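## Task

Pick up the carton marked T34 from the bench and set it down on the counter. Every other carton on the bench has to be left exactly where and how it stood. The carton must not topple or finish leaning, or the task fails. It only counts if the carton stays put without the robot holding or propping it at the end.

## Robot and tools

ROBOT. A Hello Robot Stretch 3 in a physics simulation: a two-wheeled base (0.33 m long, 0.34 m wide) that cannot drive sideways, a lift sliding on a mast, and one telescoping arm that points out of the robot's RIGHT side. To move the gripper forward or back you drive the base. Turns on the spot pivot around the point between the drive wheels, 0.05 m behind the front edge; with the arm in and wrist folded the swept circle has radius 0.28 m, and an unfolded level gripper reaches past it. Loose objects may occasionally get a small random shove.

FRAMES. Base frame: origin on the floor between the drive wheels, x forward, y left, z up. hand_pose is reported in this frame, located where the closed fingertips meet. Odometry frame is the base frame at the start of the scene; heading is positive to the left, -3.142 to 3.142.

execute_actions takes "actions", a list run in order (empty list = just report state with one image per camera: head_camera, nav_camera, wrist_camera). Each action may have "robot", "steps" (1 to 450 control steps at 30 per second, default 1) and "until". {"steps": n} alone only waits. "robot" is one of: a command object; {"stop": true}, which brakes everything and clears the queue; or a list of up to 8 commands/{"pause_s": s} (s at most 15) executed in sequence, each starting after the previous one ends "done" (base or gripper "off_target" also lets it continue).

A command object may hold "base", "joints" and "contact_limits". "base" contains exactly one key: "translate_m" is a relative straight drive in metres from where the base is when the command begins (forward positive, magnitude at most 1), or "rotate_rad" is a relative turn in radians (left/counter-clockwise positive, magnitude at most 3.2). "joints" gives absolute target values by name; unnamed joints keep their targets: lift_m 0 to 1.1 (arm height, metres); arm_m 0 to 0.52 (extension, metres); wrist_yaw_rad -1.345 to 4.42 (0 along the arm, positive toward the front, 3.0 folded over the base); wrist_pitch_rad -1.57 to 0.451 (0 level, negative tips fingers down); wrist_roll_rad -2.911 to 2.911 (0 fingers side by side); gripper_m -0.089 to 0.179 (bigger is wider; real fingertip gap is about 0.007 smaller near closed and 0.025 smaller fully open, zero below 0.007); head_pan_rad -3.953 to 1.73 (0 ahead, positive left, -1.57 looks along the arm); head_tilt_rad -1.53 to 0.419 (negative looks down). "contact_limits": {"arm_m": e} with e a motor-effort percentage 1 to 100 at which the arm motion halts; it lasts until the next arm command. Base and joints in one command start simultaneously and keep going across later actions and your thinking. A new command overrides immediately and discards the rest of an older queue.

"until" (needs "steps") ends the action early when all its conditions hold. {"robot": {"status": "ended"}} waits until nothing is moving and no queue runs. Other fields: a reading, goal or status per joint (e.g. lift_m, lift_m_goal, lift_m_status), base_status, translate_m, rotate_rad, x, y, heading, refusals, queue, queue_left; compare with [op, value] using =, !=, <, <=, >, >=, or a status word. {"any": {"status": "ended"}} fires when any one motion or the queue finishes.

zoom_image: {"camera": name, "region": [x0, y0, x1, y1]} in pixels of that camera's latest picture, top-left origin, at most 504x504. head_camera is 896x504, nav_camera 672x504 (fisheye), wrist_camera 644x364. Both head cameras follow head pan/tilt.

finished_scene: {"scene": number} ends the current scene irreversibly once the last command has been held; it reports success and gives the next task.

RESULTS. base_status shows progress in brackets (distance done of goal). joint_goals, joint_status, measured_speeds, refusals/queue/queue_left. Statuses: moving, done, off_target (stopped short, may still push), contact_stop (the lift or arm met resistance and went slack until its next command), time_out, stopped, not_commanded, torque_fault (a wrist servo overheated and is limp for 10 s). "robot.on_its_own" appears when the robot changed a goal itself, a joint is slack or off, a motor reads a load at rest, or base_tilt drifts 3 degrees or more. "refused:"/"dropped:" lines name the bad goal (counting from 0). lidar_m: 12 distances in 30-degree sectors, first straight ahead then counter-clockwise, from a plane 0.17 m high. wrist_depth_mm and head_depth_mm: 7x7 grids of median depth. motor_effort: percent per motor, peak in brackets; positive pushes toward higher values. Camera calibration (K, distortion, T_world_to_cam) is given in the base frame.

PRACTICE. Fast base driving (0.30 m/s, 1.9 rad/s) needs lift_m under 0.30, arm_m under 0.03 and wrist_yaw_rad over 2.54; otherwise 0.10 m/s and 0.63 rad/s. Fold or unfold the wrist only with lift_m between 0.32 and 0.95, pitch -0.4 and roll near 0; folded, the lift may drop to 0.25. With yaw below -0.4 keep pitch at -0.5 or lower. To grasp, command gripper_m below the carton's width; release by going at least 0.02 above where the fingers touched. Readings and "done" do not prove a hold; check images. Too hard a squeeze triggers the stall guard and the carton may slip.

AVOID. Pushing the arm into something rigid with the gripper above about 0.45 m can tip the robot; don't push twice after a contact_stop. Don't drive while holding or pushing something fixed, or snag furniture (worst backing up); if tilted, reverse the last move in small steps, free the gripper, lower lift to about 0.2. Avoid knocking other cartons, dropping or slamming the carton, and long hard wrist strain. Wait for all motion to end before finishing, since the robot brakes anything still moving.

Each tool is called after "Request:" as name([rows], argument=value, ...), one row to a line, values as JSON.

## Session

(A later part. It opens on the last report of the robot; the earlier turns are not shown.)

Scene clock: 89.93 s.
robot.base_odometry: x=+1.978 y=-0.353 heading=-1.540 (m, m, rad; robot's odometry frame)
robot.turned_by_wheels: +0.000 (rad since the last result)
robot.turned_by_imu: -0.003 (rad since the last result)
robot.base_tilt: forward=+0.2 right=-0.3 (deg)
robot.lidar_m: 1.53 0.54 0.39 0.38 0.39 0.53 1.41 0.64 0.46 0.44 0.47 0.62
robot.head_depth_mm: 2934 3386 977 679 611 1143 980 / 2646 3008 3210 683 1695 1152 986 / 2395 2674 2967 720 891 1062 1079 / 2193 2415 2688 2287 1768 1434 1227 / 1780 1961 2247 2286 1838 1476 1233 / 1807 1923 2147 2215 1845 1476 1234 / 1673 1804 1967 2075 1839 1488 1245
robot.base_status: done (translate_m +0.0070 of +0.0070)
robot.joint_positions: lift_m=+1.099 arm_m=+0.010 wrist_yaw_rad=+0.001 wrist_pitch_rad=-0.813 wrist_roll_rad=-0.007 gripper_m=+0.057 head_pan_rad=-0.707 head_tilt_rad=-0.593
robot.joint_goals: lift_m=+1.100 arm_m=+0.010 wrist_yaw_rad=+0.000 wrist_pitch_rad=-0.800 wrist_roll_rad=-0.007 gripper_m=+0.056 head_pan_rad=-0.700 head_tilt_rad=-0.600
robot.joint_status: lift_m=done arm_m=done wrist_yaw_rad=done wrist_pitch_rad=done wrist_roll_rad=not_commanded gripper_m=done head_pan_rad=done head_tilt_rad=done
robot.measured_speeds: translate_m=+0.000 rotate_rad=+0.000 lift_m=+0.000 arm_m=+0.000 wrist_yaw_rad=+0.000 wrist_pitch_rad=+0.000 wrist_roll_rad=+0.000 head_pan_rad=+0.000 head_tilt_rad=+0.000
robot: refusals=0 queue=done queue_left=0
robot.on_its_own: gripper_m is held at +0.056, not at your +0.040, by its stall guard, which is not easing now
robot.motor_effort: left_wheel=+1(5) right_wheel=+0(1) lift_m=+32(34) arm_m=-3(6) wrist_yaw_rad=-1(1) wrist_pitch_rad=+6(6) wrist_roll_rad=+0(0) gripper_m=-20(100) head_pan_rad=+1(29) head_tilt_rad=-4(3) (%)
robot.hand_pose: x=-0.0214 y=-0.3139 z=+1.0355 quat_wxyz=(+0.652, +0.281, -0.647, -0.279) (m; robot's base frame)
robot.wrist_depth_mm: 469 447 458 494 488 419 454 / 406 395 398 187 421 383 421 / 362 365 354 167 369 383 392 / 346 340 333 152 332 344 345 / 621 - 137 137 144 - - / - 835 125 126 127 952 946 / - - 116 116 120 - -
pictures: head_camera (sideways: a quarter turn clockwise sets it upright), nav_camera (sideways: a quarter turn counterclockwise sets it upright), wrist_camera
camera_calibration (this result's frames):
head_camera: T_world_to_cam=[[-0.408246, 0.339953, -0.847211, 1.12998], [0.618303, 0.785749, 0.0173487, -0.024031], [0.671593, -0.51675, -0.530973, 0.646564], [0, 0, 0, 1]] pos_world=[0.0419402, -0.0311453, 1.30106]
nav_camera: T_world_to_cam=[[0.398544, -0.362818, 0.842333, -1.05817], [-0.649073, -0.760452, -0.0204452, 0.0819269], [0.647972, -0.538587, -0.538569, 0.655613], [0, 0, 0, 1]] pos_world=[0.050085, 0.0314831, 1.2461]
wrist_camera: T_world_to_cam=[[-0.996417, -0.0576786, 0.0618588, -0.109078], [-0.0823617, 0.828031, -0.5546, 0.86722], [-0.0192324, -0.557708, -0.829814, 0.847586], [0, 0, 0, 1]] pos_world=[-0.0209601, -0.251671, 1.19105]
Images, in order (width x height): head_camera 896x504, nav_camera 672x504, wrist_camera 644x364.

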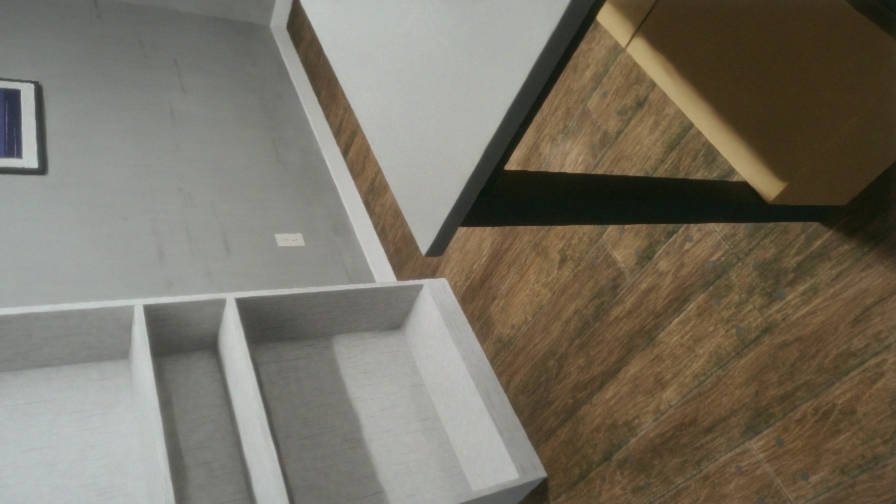

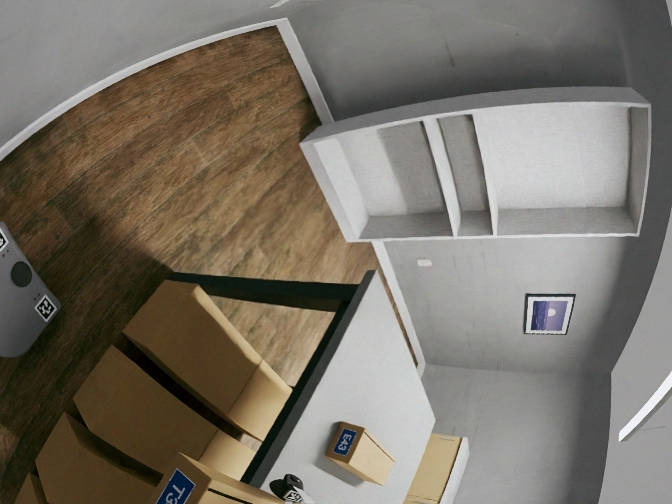

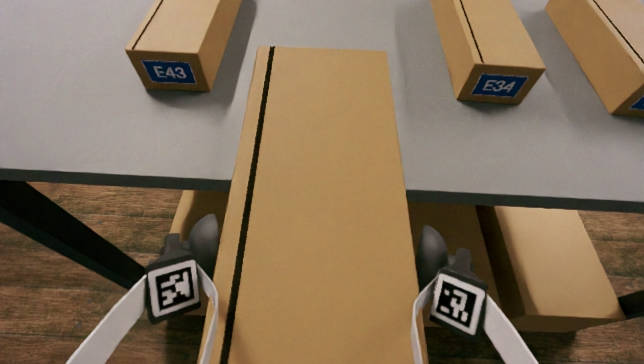

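Request:
execute_actions([
  {"robot":[{"base":{"translate_m":0.9}},{"base":{"rotate_rad":-1.6}},{"base":{"translate_m":1}},{"base":{"translate_m":0.6}},{"base":{"rotate_rad":-0.45}},{"base":{"translate_m":0.75}},{"base":{"rotate_rad":2.05},"joints":{"head_pan_rad":-1.4}}],"steps":450,"until":{"robot":{"status":"ended"}}},
  {"steps":450,"until":{"robot":{"status":"ended"}}},
  {"steps":450,"until":{"robot":{"status":"ended"}}},
  {"steps":450,"until":{"robot":{"status":"ended"}}},
])

Scene clock: 143.30 s.
robot.base_odometry: x=-0.270 y=-0.930 heading=-1.540 (m, m, rad; robot's odometry frame)
robot.turned_by_wheels: +0.000 (rad since the last result)
robot.turned_by_imu: +0.005 (rad since the last result)
robot.base_tilt: forward=+0.2 right=-0.3 (deg)
robot.lidar_m: 1.41 1.46 1.94 0.93 0.97 1.32 3.01 0.71 0.51 0.49 0.51 1.46
robot.head_depth_mm: 899 1020 - - - - - / 911 1010 1071 392 - - - / 927 1030 1005 666 584 716 943 / 950 1050 1017 702 638 753 935 / 962 1070 1023 705 649 776 967 / 983 1095 1207 712 667 803 1161 / 1000 1119 1261 1364 685 1486 1245
robot.base_status: done (rotate_rad +2.0499 of +2.0500)
robot.joint_positions: lift_m=+1.099 arm_m=+0.010 wrist_yaw_rad=+0.001 wrist_pitch_rad=-0.813 wrist_roll_rad=-0.007 gripper_m=+0.057 head_pan_rad=-1.393 head_tilt_rad=-0.593
robot.joint_goals: lift_m=+1.100 arm_m=+0.010 wrist_yaw_rad=+0.000 wrist_pitch_rad=-0.800 wrist_roll_rad=-0.007 gripper_m=+0.056 head_pan_rad=-1.400 head_tilt_rad=-0.600
robot.joint_status: lift_m=done arm_m=done wrist_yaw_rad=done wrist_pitch_rad=done wrist_roll_rad=not_commanded gripper_m=done head_pan_rad=done head_tilt_rad=done
robot.measured_speeds: translate_m=+0.000 rotate_rad=+0.000 lift_m=+0.000 arm_m=+0.000 wrist_yaw_rad=+0.000 wrist_pitch_rad=+0.000 wrist_roll_rad=+0.000 head_pan_rad=+0.000 head_tilt_rad=+0.000
robot: refusals=0 queue=done queue_left=0
robot.on_its_own: gripper_m is held at +0.056, not at your +0.040, by its stall guard, which is not easing now
robot.motor_effort: left_wheel=-2(5) right_wheel=+3(6) lift_m=+32(32) arm_m=-3(3) wrist_yaw_rad=-2(2) wrist_pitch_rad=+6(6) wrist_roll_rad=+0(0) gripper_m=-21(20) head_pan_rad=-2(27) head_tilt_rad=-5(3) (%)
robot.hand_pose: x=-0.0214 y=-0.3139 z=+1.0355 quat_wxyz=(+0.652, +0.281, -0.647, -0.279) (m; robot's base frame)
robot.wrist_depth_mm: 943 494 503 509 519 525 525 / - 419 420 187 427 446 454 / 366 372 360 168 379 389 398 / - 454 366 151 361 374 372 / - 656 138 137 145 555 541 / - - 125 126 127 823 791 / - - 116 116 121 - -
pictures: head_camera (sideways: a quarter turn clockwise sets it upright), nav_camera (sideways: a quarter turn counterclockwise sets it upright), wrist_camera
camera_calibration (this result's frames):
head_camera: T_world_to_cam=[[-0.100488, 0.521666, -0.847211, 1.1281], [0.976191, 0.216218, 0.0173487, -0.0262141], [0.192232, -0.825297, -0.530973, 0.649488], [0, 0, 0, 1]] pos_world=[0.0140979, -0.0468037, 1.30106]
nav_camera: T_world_to_cam=[[0.0784955, -0.53321, 0.842333, -1.05622], [-0.983971, -0.177152, -0.0204452, 0.0839698], [0.160122, -0.827227, -0.538569, 0.658589], [0, 0, 0, 1]] pos_world=[0.0600774, -0.00350765, 1.2461]
wrist_camera: T_world_to_cam=[[-0.996417, -0.0576787, 0.061859, -0.109078], [-0.0823618, 0.828031, -0.5546, 0.867222], [-0.0192325, -0.557708, -0.829814, 0.847585], [0, 0, 0, 1]] pos_world=[-0.0209601, -0.251673, 1.19105]
Images, in order (width x height): head_camera 896x504, nav_camera 672x504, wrist_camera 644x364.

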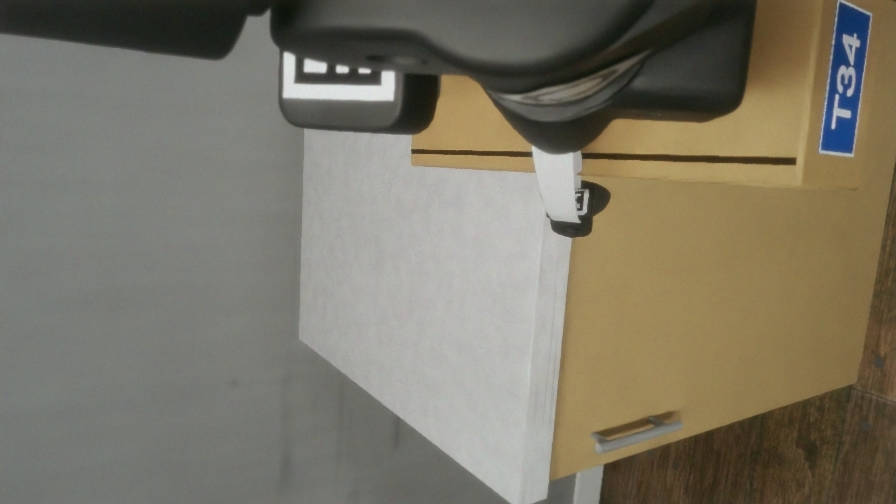

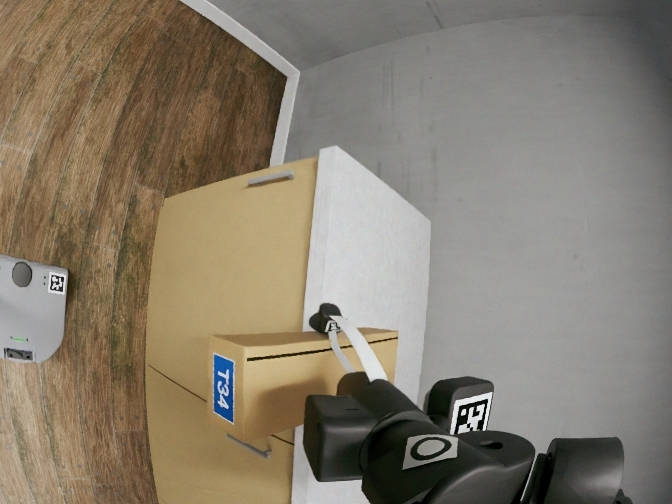

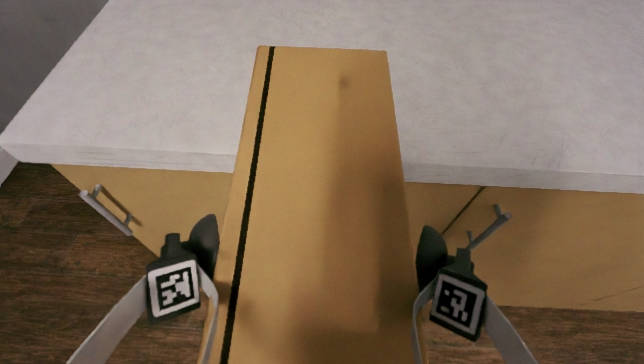

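Request:
execute_actions([
  {"robot":[{"joints":{"arm_m":0.42}},{"joints":{"lift_m":0.998}}],"steps":450,"until":{"robot":{"status":"ended"}}},
  {"robot":[{"joints":{"gripper_m":0.15}},{"joints":{"lift_m":1.09}}],"steps":450,"until":{"robot":{"status":"ended"}}},
])

Request:
finished_scene(scene=2)

Scene clock: 156.93 s.
robot.base_odometry: x=-0.270 y=-0.930 heading=-1.540 (m, m, rad; robot's odometry frame)
robot.turned_by_wheels: +0.000 (rad since the last result)
robot.turned_by_imu: -0.003 (rad since the last result)
robot.base_tilt: forward=+0.2 right=-0.3 (deg)
robot.lidar_m: 1.41 1.46 1.93 0.93 0.96 1.33 3.00 0.71 0.51 0.49 0.51 1.46
robot.head_depth_mm: - 1006 929 685 585 686 832 / 908 - 864 636 588 707 863 / 927 1029 974 671 593 728 899 / 945 1050 1013 700 632 749 931 / 961 1067 1030 706 650 777 970 / 983 1094 1215 711 667 805 1161 / 1001 1116 1265 1370 687 1486 1247
robot.base_status: done (rotate_rad +2.0499 of +2.0500)
robot.joint_positions: lift_m=+1.089 arm_m=+0.420 wrist_yaw_rad=+0.001 wrist_pitch_rad=-0.808 wrist_roll_rad=-0.007 gripper_m=+0.150 head_pan_rad=-1.393 head_tilt_rad=-0.593
robot.joint_goals: lift_m=+1.090 arm_m=+0.420 wrist_yaw_rad=+0.000 wrist_pitch_rad=-0.800 wrist_roll_rad=-0.007 gripper_m=+0.150 head_pan_rad=-1.400 head_tilt_rad=-0.600
robot.joint_status: lift_m=done arm_m=done wrist_yaw_rad=done wrist_pitch_rad=done wrist_roll_rad=not_commanded gripper_m=done head_pan_rad=done head_tilt_rad=done
robot.measured_speeds: translate_m=+0.000 rotate_rad=+0.000 lift_m=+0.000 arm_m=+0.000 wrist_yaw_rad=+0.000 wrist_pitch_rad=+0.000 wrist_roll_rad=+0.000 head_pan_rad=+0.000 head_tilt_rad=+0.000
robot: refusals=0 queue=done queue_left=0
robot.motor_effort: left_wheel=-2(2) right_wheel=+2(3) lift_m=+32(27) arm_m=+2(3) wrist_yaw_rad=-1(1) wrist_pitch_rad=+4(13) wrist_roll_rad=+0(0) gripper_m=+0(82) head_pan_rad=-2(2) head_tilt_rad=-3(2) (%)
robot.hand_pose: x=-0.0214 y=-0.7242 z=+1.0262 quat_wxyz=(+0.653, +0.280, -0.647, -0.277) (m; robot's base frame)
robot.wrist_depth_mm: 501 486 485 483 480 457 458 / 401 404 412 419 425 430 434 / 353 356 358 368 373 379 384 / 313 316 321 256 332 332 340 / 283 293 285 230 295 301 303 / 259 - 260 211 268 - 273 / 238 239 238 192 244 244 252
pictures: head_camera (sideways: a quarter turn clockwise sets it upright), nav_camera (sideways: a quarter turn counterclockwise sets it upright), wrist_camera
replaced: robot.lift_m: its motion had ended contact_stop
camera_calibration (this result's frames):
head_camera: T_world_to_cam=[[-0.100395, 0.521684, -0.847211, 1.1281], [0.97623, 0.216043, 0.0173487, -0.0262143], [0.192085, -0.825331, -0.530973, 0.649489], [0, 0, 0, 1]] pos_world=[0.0140895, -0.0468051, 1.30106]
nav_camera: T_world_to_cam=[[0.0784001, -0.533224, 0.842333, -1.05622], [-0.984003, -0.176975, -0.0204452, 0.08397], [0.159974, -0.827256, -0.538569, 0.65859], [0, 0, 0, 1]] pos_world=[0.0600768, -0.00351731, 1.2461]
wrist_camera: T_world_to_cam=[[-0.996421, -0.0573451, 0.0621025, -0.132185], [-0.0823047, 0.825626, -0.558183, 1.20372], [-0.0192644, -0.561297, -0.82739, 0.605978], [0, 0, 0, 1]] pos_world=[-0.0209661, -0.66127, 1.18149]
Images, in order (width x height): head_camera 896x504, nav_camera 672x504, wrist_camera 644x364.

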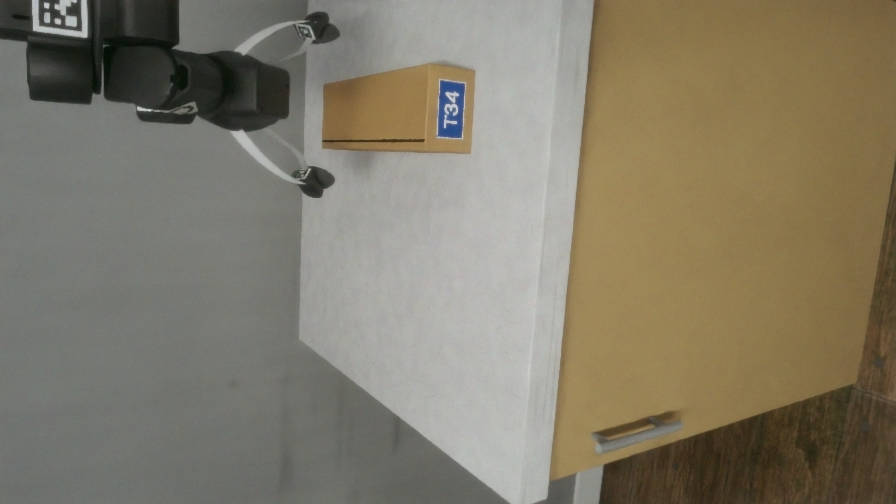

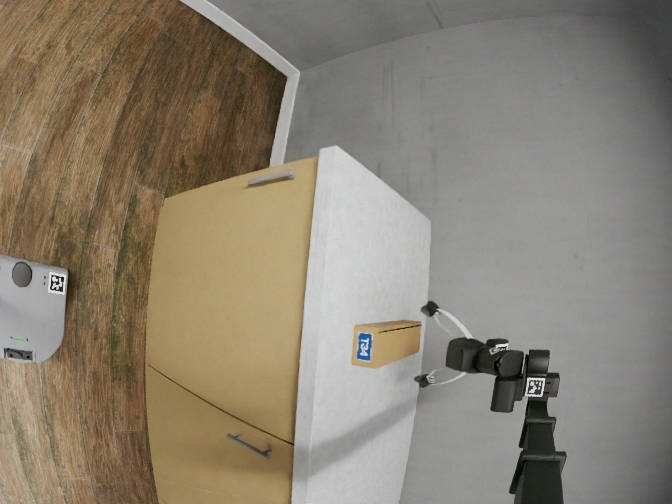

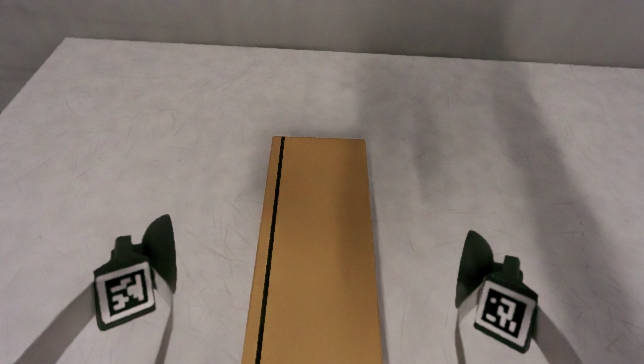

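The scene is finished: the task was done.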